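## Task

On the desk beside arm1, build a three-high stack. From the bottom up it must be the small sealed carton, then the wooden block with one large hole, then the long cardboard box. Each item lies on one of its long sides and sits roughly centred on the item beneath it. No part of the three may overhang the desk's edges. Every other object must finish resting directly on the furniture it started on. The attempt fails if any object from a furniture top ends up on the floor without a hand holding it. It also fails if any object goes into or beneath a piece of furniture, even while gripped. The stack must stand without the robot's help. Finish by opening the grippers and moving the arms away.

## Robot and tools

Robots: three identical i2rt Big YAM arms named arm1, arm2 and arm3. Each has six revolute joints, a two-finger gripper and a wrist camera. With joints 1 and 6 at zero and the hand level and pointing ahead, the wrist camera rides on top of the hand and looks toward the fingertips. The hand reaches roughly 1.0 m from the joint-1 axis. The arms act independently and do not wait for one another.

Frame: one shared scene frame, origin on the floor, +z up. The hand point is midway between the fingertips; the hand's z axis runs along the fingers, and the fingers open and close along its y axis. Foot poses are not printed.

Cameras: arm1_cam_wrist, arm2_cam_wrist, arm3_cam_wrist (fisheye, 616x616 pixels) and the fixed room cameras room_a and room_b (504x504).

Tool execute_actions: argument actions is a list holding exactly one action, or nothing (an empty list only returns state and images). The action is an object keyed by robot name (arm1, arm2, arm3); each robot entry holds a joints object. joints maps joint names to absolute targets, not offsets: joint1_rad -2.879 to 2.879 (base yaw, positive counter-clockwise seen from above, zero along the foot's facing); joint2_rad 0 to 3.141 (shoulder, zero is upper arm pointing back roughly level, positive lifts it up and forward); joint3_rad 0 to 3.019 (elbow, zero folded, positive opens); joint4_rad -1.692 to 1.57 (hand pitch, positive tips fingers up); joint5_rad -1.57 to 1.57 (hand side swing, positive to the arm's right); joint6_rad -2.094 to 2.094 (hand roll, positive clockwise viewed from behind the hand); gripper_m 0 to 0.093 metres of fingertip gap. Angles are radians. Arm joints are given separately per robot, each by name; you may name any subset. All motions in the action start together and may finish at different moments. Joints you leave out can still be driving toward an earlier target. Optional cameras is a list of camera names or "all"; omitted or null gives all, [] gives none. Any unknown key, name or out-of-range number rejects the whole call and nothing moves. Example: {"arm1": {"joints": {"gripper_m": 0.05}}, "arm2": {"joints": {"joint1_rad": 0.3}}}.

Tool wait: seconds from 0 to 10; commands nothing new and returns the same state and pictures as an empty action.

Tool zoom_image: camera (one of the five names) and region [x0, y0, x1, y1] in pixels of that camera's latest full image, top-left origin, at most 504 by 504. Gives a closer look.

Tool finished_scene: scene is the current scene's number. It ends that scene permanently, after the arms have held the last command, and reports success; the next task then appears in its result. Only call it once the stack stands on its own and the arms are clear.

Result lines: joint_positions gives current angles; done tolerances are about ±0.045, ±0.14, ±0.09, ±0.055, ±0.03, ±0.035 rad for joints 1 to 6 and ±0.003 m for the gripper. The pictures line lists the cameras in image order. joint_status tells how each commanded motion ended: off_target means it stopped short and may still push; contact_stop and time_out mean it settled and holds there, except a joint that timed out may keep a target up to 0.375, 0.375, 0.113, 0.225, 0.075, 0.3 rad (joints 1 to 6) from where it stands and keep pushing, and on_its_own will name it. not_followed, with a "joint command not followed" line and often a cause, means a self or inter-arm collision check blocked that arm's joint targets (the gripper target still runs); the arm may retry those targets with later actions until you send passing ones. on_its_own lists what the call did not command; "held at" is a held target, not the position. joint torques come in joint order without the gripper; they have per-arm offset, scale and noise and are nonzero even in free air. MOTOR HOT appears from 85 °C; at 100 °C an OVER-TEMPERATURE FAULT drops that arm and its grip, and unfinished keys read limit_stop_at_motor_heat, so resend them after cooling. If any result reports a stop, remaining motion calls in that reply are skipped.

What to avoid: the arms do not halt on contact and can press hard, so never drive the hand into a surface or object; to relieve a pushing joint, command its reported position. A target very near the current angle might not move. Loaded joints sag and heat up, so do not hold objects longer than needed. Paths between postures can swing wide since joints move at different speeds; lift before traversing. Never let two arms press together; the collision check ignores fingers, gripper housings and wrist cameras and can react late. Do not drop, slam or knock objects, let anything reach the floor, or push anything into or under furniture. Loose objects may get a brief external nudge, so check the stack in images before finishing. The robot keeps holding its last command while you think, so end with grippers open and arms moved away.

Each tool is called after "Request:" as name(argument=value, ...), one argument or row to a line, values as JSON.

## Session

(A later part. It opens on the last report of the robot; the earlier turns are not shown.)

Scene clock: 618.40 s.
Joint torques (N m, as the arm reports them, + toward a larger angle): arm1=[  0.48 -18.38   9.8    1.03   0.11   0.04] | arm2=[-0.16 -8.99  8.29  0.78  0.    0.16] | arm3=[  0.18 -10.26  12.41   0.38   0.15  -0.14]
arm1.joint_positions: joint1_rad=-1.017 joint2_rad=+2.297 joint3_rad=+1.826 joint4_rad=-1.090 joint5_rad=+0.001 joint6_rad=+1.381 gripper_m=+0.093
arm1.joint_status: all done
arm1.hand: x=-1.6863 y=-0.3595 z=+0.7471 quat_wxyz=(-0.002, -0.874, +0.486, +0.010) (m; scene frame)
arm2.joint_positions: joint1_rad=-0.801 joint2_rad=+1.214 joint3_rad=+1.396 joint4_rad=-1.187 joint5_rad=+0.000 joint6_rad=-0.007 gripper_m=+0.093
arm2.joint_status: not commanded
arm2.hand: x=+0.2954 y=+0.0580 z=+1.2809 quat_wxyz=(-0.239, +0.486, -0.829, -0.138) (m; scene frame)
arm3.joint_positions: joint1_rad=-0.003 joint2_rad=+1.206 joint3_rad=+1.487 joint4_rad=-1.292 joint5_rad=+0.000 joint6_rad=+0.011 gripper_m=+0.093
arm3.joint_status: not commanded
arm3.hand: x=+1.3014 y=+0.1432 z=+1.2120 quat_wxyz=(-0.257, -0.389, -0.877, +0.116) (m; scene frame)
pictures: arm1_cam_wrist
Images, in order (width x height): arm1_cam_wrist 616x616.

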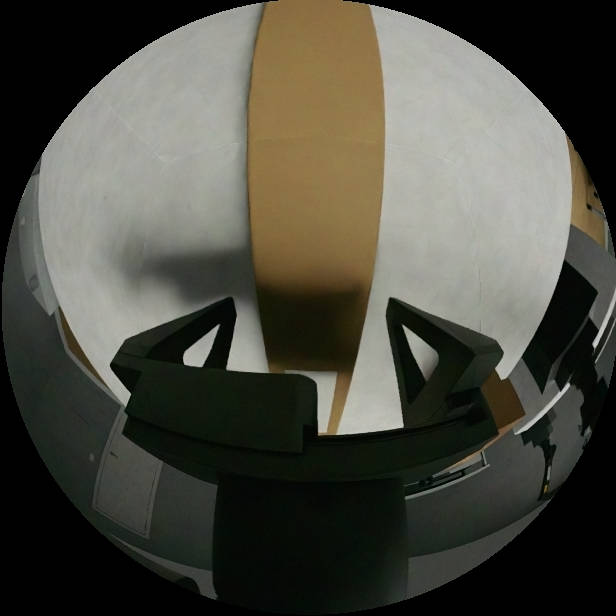

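Request:
execute_actions(
  actions=[
    {"arm1":{"joints":{"gripper_m":0.03}}},
  ],
  cameras=[],
)

Request:
execute_actions(
  actions=[
    {"arm1":{"joints":{"joint2_rad":1.95,"joint3_rad":1.85,"joint4_rad":-1.45}}},
  ],
  cameras=[],
)

Request:
execute_actions(
  actions=[
    {"arm1":{"joints":{"joint1_rad":-0.822,"joint2_rad":1.71,"joint3_rad":1.55,"joint4_rad":-1.42,"joint6_rad":1.59}}},
  ],
  cameras=[],
)

Request:
execute_actions(
  actions=[
    {"arm1":{"joints":{"joint3_rad":1.295,"joint4_rad":-1.135}}},
  ],
  cameras=["arm1_cam_wrist","room_a","room_b"],
)

Scene clock: 634.90 s.
Joint torques (N m, as the arm reports them, + toward a larger angle): arm1=[  0.47 -18.47   9.82   1.01   0.11   0.03] | arm2=[-0.35 -9.3   8.16  0.65  0.    0.16] | arm3=[  0.2  -10.25  12.4    0.39   0.15  -0.14]
arm1.joint_positions: joint1_rad=-1.017 joint2_rad=+2.297 joint3_rad=+1.826 joint4_rad=-1.090 joint5_rad=+0.001 joint6_rad=+1.382 gripper_m=+0.049
arm1.joint_status: gripper_m off_target (ended at +0.049, target +0.030)
arm1.hand: x=-1.6863 y=-0.3595 z=+0.7471 quat_wxyz=(-0.002, -0.874, +0.487, +0.010) (m; scene frame)
arm2.joint_positions: joint1_rad=-0.801 joint2_rad=+1.214 joint3_rad=+1.396 joint4_rad=-1.187 joint5_rad=+0.000 joint6_rad=-0.007 gripper_m=+0.093
arm2.joint_status: not commanded
arm2.hand: x=+0.2954 y=+0.0580 z=+1.2809 quat_wxyz=(-0.239, +0.486, -0.829, -0.138) (m; scene frame)
arm3.joint_positions: joint1_rad=-0.003 joint2_rad=+1.206 joint3_rad=+1.487 joint4_rad=-1.292 joint5_rad=+0.000 joint6_rad=+0.011 gripper_m=+0.093
arm3.joint_status: not commanded
arm3.hand: x=+1.3014 y=+0.1432 z=+1.2120 quat_wxyz=(-0.257, -0.389, -0.877, +0.116) (m; scene frame)
pictures: none
No camera images: the call's "cameras" was empty. Leave "cameras" out to get every camera's image.

Scene clock: 636.60 s.
Joint torques (N m, as the arm reports them, + toward a larger angle): arm1=[  0.5  -16.44  11.6   -0.18   0.12   0.03] | arm2=[ 0.21 -9.63  8.19  0.73  0.01  0.14] | arm3=[  0.18 -10.26  12.4    0.38   0.15  -0.14]
arm1.joint_positions: joint1_rad=-1.017 joint2_rad=+1.942 joint3_rad=+1.841 joint4_rad=-1.436 joint5_rad=+0.001 joint6_rad=+1.382 gripper_m=+0.049
arm1.joint_status: all done
arm1.hand: x=-1.6318 y=-0.3414 z=+0.9721 quat_wxyz=(-0.012, -0.873, +0.486, +0.018) (m; scene frame)
arm2.joint_positions: joint1_rad=-0.801 joint2_rad=+1.214 joint3_rad=+1.396 joint4_rad=-1.187 joint5_rad=+0.000 joint6_rad=-0.007 gripper_m=+0.093
arm2.joint_status: not commanded
arm2.hand: x=+0.2954 y=+0.0580 z=+1.2809 quat_wxyz=(-0.239, +0.486, -0.829, -0.138) (m; scene frame)
arm3.joint_positions: joint1_rad=-0.003 joint2_rad=+1.206 joint3_rad=+1.487 joint4_rad=-1.292 joint5_rad=+0.000 joint6_rad=+0.011 gripper_m=+0.093
arm3.joint_status: not commanded
arm3.hand: x=+1.3014 y=+0.1432 z=+1.2120 quat_wxyz=(-0.257, -0.389, -0.877, +0.116) (m; scene frame)
pictures: none
No camera images: the call's "cameras" was empty. Leave "cameras" out to get every camera's image.

Scene clock: 637.83 s.
Joint torques (N m, as the arm reports them, + toward a larger angle): arm1=[  0.06 -12.38  10.63   0.67   0.23   0.05] | arm2=[-0.22 -9.35  8.07  0.77  0.    0.15] | arm3=[  0.18 -10.28  12.4    0.38   0.14  -0.14]
arm1.joint_positions: joint1_rad=-0.822 joint2_rad=+1.697 joint3_rad=+1.551 joint4_rad=-1.428 joint5_rad=-0.002 joint6_rad=+1.581 gripper_m=+0.049
arm1.joint_status: all done
arm1.hand: x=-1.4959 y=-0.3971 z=+0.9916 quat_wxyz=(+0.002, -0.873, +0.488, +0.005) (m; scene frame)
arm2.joint_positions: joint1_rad=-0.801 joint2_rad=+1.214 joint3_rad=+1.396 joint4_rad=-1.187 joint5_rad=+0.000 joint6_rad=-0.007 gripper_m=+0.093
arm2.joint_status: not commanded
arm2.hand: x=+0.2954 y=+0.0580 z=+1.2809 quat_wxyz=(-0.239, +0.486, -0.829, -0.138) (m; scene frame)
arm3.joint_positions: joint1_rad=-0.003 joint2_rad=+1.206 joint3_rad=+1.487 joint4_rad=-1.292 joint5_rad=+0.000 joint6_rad=+0.011 gripper_m=+0.093
arm3.joint_status: not commanded
arm3.hand: x=+1.3014 y=+0.1432 z=+1.2120 quat_wxyz=(-0.257, -0.389, -0.877, +0.116) (m; scene frame)
pictures: none
No camera images: the call's "cameras" was empty. Leave "cameras" out to get every camera's image.

Scene clock: 638.87 s.
Joint torques (N m, as the arm reports them, + toward a larger angle): arm1=[ -0.17 -12.26  10.6    0.98   0.22   0.04] | arm2=[-0.12 -9.15  8.11  0.8  -0.01  0.18] | arm3=[  0.16 -10.25  12.4    0.38   0.14  -0.14]
arm1.joint_positions: joint1_rad=-0.822 joint2_rad=+1.702 joint3_rad=+1.287 joint4_rad=-1.151 joint5_rad=-0.002 joint6_rad=+1.581 gripper_m=+0.049
arm1.joint_status: all done
arm1.hand: x=-1.4765 y=-0.3834 z=+0.8929 quat_wxyz=(-0.002, -0.873, +0.488, +0.007) (m; scene frame)
arm2.joint_positions: joint1_rad=-0.801 joint2_rad=+1.214 joint3_rad=+1.396 joint4_rad=-1.187 joint5_rad=+0.000 joint6_rad=-0.007 gripper_m=+0.093
arm2.joint_status: not commanded
arm2.hand: x=+0.2954 y=+0.0580 z=+1.2809 quat_wxyz=(-0.239, +0.486, -0.829, -0.138) (m; scene frame)
arm3.joint_positions: joint1_rad=-0.003 joint2_rad=+1.206 joint3_rad=+1.487 joint4_rad=-1.292 joint5_rad=+0.000 joint6_rad=+0.011 gripper_m=+0.093
arm3.joint_status: not commanded
arm3.hand: x=+1.3014 y=+0.1432 z=+1.2120 quat_wxyz=(-0.257, -0.389, -0.877, +0.116) (m; scene frame)
pictures: arm1_cam_wrist, room_a, room_b
Images, in order (width x height): arm1_cam_wrist 616x616, room_a 504x504, room_b 504x504.

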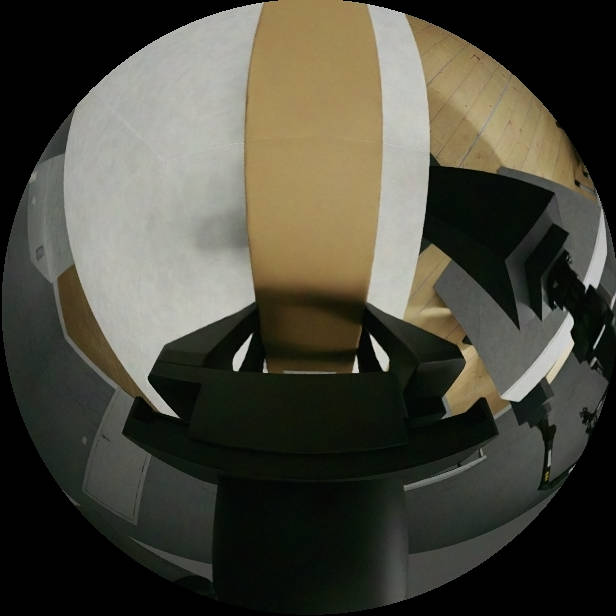

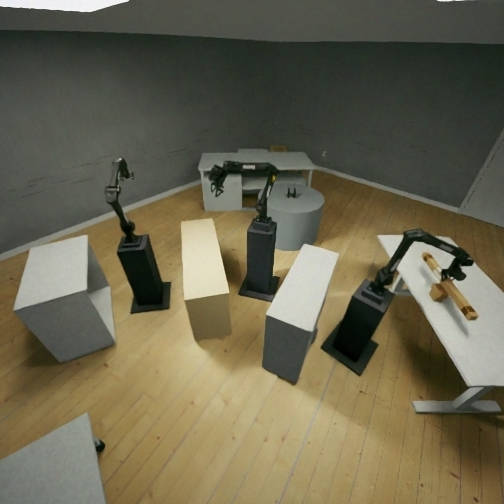

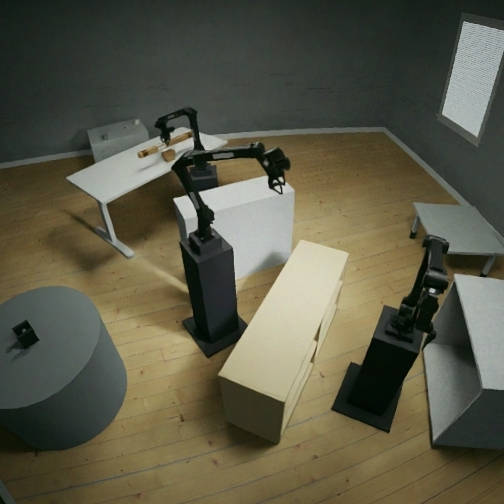

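Request:
execute_actions(
  actions=[
    {"arm1":{"joints":{"joint1_rad":-0.845,"joint2_rad":1.755,"joint3_rad":1.24,"joint4_rad":-1.035}}},
  ],
  cameras=[],
)

Request:
execute_actions(
  actions=[
    {"arm1":{"joints":{"joint2_rad":1.80}}},
  ],
  cameras=["room_a"],
)

Request:
zoom_image(
  camera="room_a",
  region=[404, 240, 504, 340],
)

Scene clock: 647.60 s.
Joint torques (N m, as the arm reports them, + toward a larger angle): arm1=[ -0.67 -12.37   9.93   0.99   0.23   0.04] | arm2=[-0.01 -9.32  8.16  0.62  0.01  0.18] | arm3=[  0.17 -10.25  12.41   0.39   0.14  -0.14]
arm1.joint_positions: joint1_rad=-0.837 joint2_rad=+1.746 joint3_rad=+1.237 joint4_rad=-1.050 joint5_rad=-0.002 joint6_rad=+1.581 gripper_m=+0.049
arm1.joint_status: all done
arm1.hand: x=-1.4819 y=-0.3772 z=+0.8549 quat_wxyz=(-0.004, -0.869, +0.495, +0.008) (m; scene frame)
arm2.joint_positions: joint1_rad=-0.801 joint2_rad=+1.214 joint3_rad=+1.396 joint4_rad=-1.187 joint5_rad=+0.000 joint6_rad=-0.007 gripper_m=+0.093
arm2.joint_status: not commanded
arm2.hand: x=+0.2954 y=+0.0580 z=+1.2809 quat_wxyz=(-0.239, +0.486, -0.829, -0.138) (m; scene frame)
arm3.joint_positions: joint1_rad=-0.003 joint2_rad=+1.206 joint3_rad=+1.487 joint4_rad=-1.292 joint5_rad=+0.000 joint6_rad=+0.011 gripper_m=+0.093
arm3.joint_status: not commanded
arm3.hand: x=+1.3014 y=+0.1432 z=+1.2120 quat_wxyz=(-0.257, -0.389, -0.877, +0.116) (m; scene frame)
pictures: none
No camera images: the call's "cameras" was empty. Leave "cameras" out to get every camera's image.

Scene clock: 648.27 s.
Joint torques (N m, as the arm reports them, + toward a larger angle): arm1=[ -0.81 -10.74   9.76   0.8    0.12   0.04] | arm2=[-0.53 -9.22  8.18  0.82  0.    0.2 ] | arm3=[  0.19 -10.26  12.41   0.39   0.14  -0.14]
arm1.joint_positions: joint1_rad=-0.837 joint2_rad=+1.768 joint3_rad=+1.237 joint4_rad=-1.046 joint5_rad=+0.000 joint6_rad=+1.582 gripper_m=+0.049
arm1.joint_status: all done
arm1.hand: x=-1.4819 y=-0.3766 z=+0.8450 quat_wxyz=(+0.004, -0.869, +0.495, +0.005) (m; scene frame)
arm2.joint_positions: joint1_rad=-0.801 joint2_rad=+1.214 joint3_rad=+1.396 joint4_rad=-1.187 joint5_rad=+0.000 joint6_rad=-0.007 gripper_m=+0.093
arm2.joint_status: not commanded
arm2.hand: x=+0.2954 y=+0.0580 z=+1.2809 quat_wxyz=(-0.239, +0.486, -0.829, -0.138) (m; scene frame)
arm3.joint_positions: joint1_rad=-0.003 joint2_rad=+1.206 joint3_rad=+1.487 joint4_rad=-1.292 joint5_rad=+0.000 joint6_rad=+0.011 gripper_m=+0.093
arm3.joint_status: not commanded
arm3.hand: x=+1.3014 y=+0.1432 z=+1.2120 quat_wxyz=(-0.257, -0.389, -0.877, +0.116) (m; scene frame)
pictures: room_a
Images, in order (width x height): room_a 504x504.

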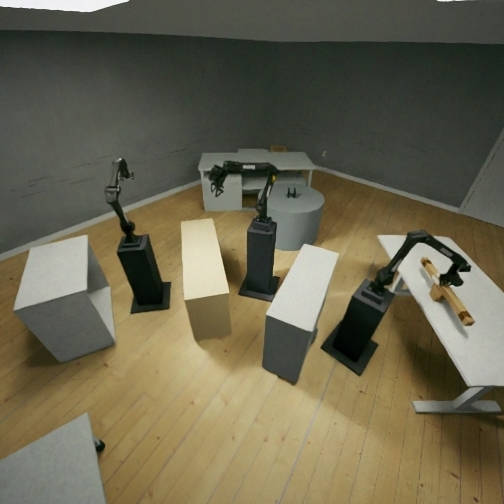

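Region (404, 240, 504, 340) of room_a's 504x504 image, scaled by 5.040, with more detail than that image has.

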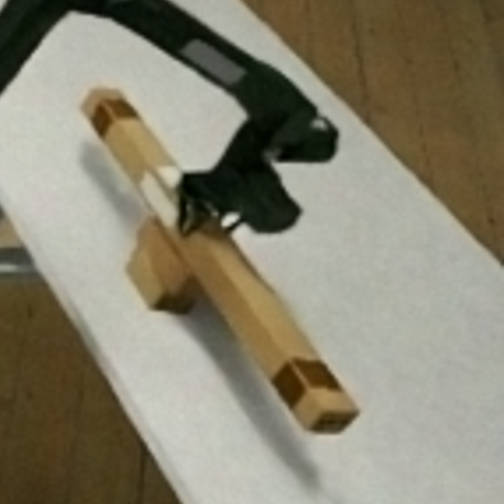

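Contact at the expected height. Release and lift.

Request:
execute_actions(
  actions=[
    {"arm1":{"joints":{"joint2_rad":1.775,"gripper_m":0.093}}},
  ],
  cameras=[],
)

Request:
execute_actions(
  actions=[
    {"arm1":{"joints":{"joint2_rad":1.66,"joint4_rad":-1.10}}},
  ],
  cameras=["arm1_cam_wrist"],
)

Request:
execute_actions(
  actions=[
    {"arm1":{"joints":{"joint2_rad":1.3,"joint3_rad":1.4,"joint4_rad":-1.5,"joint6_rad":0.5}}},
  ],
  cameras=["arm1_cam_wrist","room_a","room_b"],
)

Request:
zoom_image(
  camera="room_b",
  region=[110, 110, 230, 200],
)

Scene clock: 656.83 s.
Joint torques (N m, as the arm reports them, + toward a larger angle): arm1=[ -0.84 -12.5    9.77   0.78   0.13   0.03] | arm2=[-0.22 -9.48  8.21  0.71  0.02  0.14] | arm3=[  0.19 -10.27  12.4    0.39   0.14  -0.14]
arm1.joint_positions: joint1_rad=-0.837 joint2_rad=+1.767 joint3_rad=+1.237 joint4_rad=-1.046 joint5_rad=+0.000 joint6_rad=+1.582 gripper_m=+0.093
arm1.joint_status: all done
arm1.hand: x=-1.4819 y=-0.3766 z=+0.8452 quat_wxyz=(+0.004, -0.869, +0.495, +0.005) (m; scene frame)
arm2.joint_positions: joint1_rad=-0.801 joint2_rad=+1.214 joint3_rad=+1.396 joint4_rad=-1.187 joint5_rad=+0.000 joint6_rad=-0.007 gripper_m=+0.093
arm2.joint_status: not commanded
arm2.hand: x=+0.2954 y=+0.0580 z=+1.2809 quat_wxyz=(-0.239, +0.486, -0.829, -0.138) (m; scene frame)
arm3.joint_positions: joint1_rad=-0.003 joint2_rad=+1.206 joint3_rad=+1.487 joint4_rad=-1.292 joint5_rad=+0.000 joint6_rad=+0.011 gripper_m=+0.093
arm3.joint_status: not commanded
arm3.hand: x=+1.3014 y=+0.1432 z=+1.2120 quat_wxyz=(-0.257, -0.389, -0.877, +0.116) (m; scene frame)
pictures: none
No camera images: the call's "cameras" was empty. Leave "cameras" out to get every camera's image.

Scene clock: 657.93 s.
Joint torques (N m, as the arm reports them, + toward a larger angle): arm1=[ -0.8  -10.83  10.57  -0.13   0.12   0.03] | arm2=[-0.13 -9.26  8.24  0.82  0.03  0.16] | arm3=[  0.16 -10.26  12.41   0.38   0.14  -0.14]
arm1.joint_positions: joint1_rad=-0.837 joint2_rad=+1.646 joint3_rad=+1.236 joint4_rad=-1.086 joint5_rad=+0.000 joint6_rad=+1.582 gripper_m=+0.093
arm1.joint_status: all done
arm1.hand: x=-1.4781 y=-0.3751 z=+0.9011 quat_wxyz=(-0.032, -0.868, +0.495, +0.025) (m; scene frame)
arm2.joint_positions: joint1_rad=-0.801 joint2_rad=+1.214 joint3_rad=+1.396 joint4_rad=-1.187 joint5_rad=+0.000 joint6_rad=-0.007 gripper_m=+0.093
arm2.joint_status: not commanded
arm2.hand: x=+0.2954 y=+0.0580 z=+1.2809 quat_wxyz=(-0.239, +0.486, -0.829, -0.138) (m; scene frame)
arm3.joint_positions: joint1_rad=-0.003 joint2_rad=+1.206 joint3_rad=+1.487 joint4_rad=-1.292 joint5_rad=+0.000 joint6_rad=+0.011 gripper_m=+0.093
arm3.joint_status: not commanded
arm3.hand: x=+1.3014 y=+0.1432 z=+1.2120 quat_wxyz=(-0.257, -0.389, -0.877, +0.116) (m; scene frame)
pictures: arm1_cam_wrist
Images, in order (width x height): arm1_cam_wrist 616x616.

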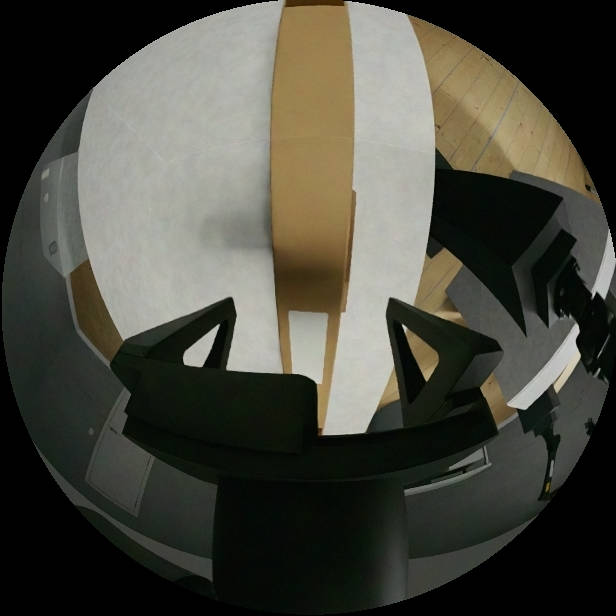

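Scene clock: 659.87 s.
Joint torques (N m, as the arm reports them, + toward a larger angle): arm1=[-0.71 -7.41 12.26  0.17  0.06 -0.13] | arm2=[-0.12 -9.33  8.15  0.83 -0.02  0.19] | arm3=[  0.17 -10.28  12.4    0.39   0.14  -0.14]
arm1.joint_positions: joint1_rad=-0.837 joint2_rad=+1.296 joint3_rad=+1.387 joint4_rad=-1.486 joint5_rad=+0.000 joint6_rad=+0.509 gripper_m=+0.093
arm1.joint_status: all done
arm1.hand: x=-1.4086 y=-0.3358 z=+1.1015 quat_wxyz=(-0.040, -0.996, -0.019, +0.081) (m; scene frame)
arm2.joint_positions: joint1_rad=-0.801 joint2_rad=+1.214 joint3_rad=+1.396 joint4_rad=-1.187 joint5_rad=+0.000 joint6_rad=-0.007 gripper_m=+0.093
arm2.joint_status: not commanded
arm2.hand: x=+0.2954 y=+0.0580 z=+1.2809 quat_wxyz=(-0.239, +0.486, -0.829, -0.138) (m; scene frame)
arm3.joint_positions: joint1_rad=-0.003 joint2_rad=+1.206 joint3_rad=+1.487 joint4_rad=-1.292 joint5_rad=+0.000 joint6_rad=+0.011 gripper_m=+0.093
arm3.joint_status: not commanded
arm3.hand: x=+1.3014 y=+0.1432 z=+1.2120 quat_wxyz=(-0.257, -0.389, -0.877, +0.116) (m; scene frame)
pictures: arm1_cam_wrist, room_a, room_b
Images, in order (width x height): arm1_cam_wrist 616x616, room_a 504x504, room_b 504x504.

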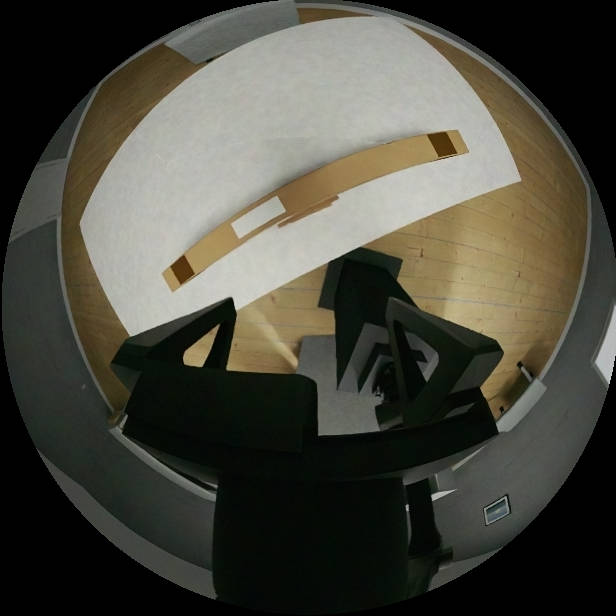

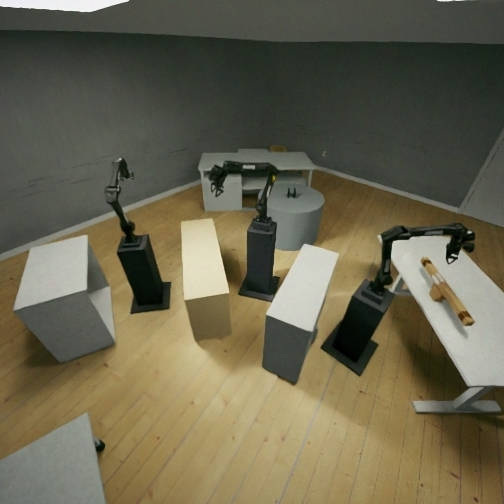

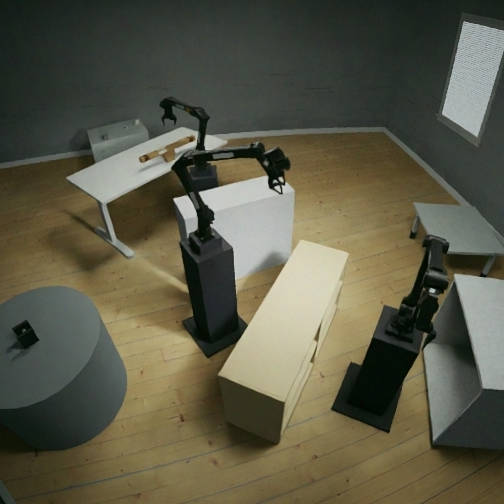

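Region (110, 110, 230, 200) of room_b's 504x504 image, scaled by 4.200, with more detail than that image has; it fills the top 378 rows of this view, and the rest is white.

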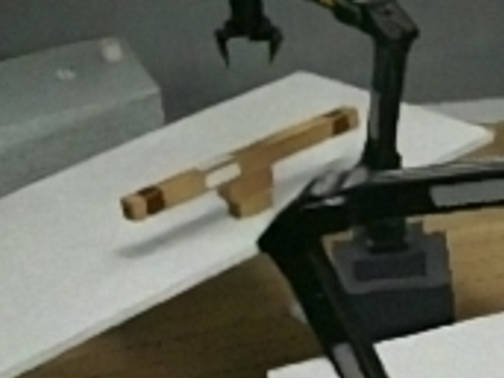

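Request:
finished_scene(
  scene=1,
)

The scene is finished: the task was done.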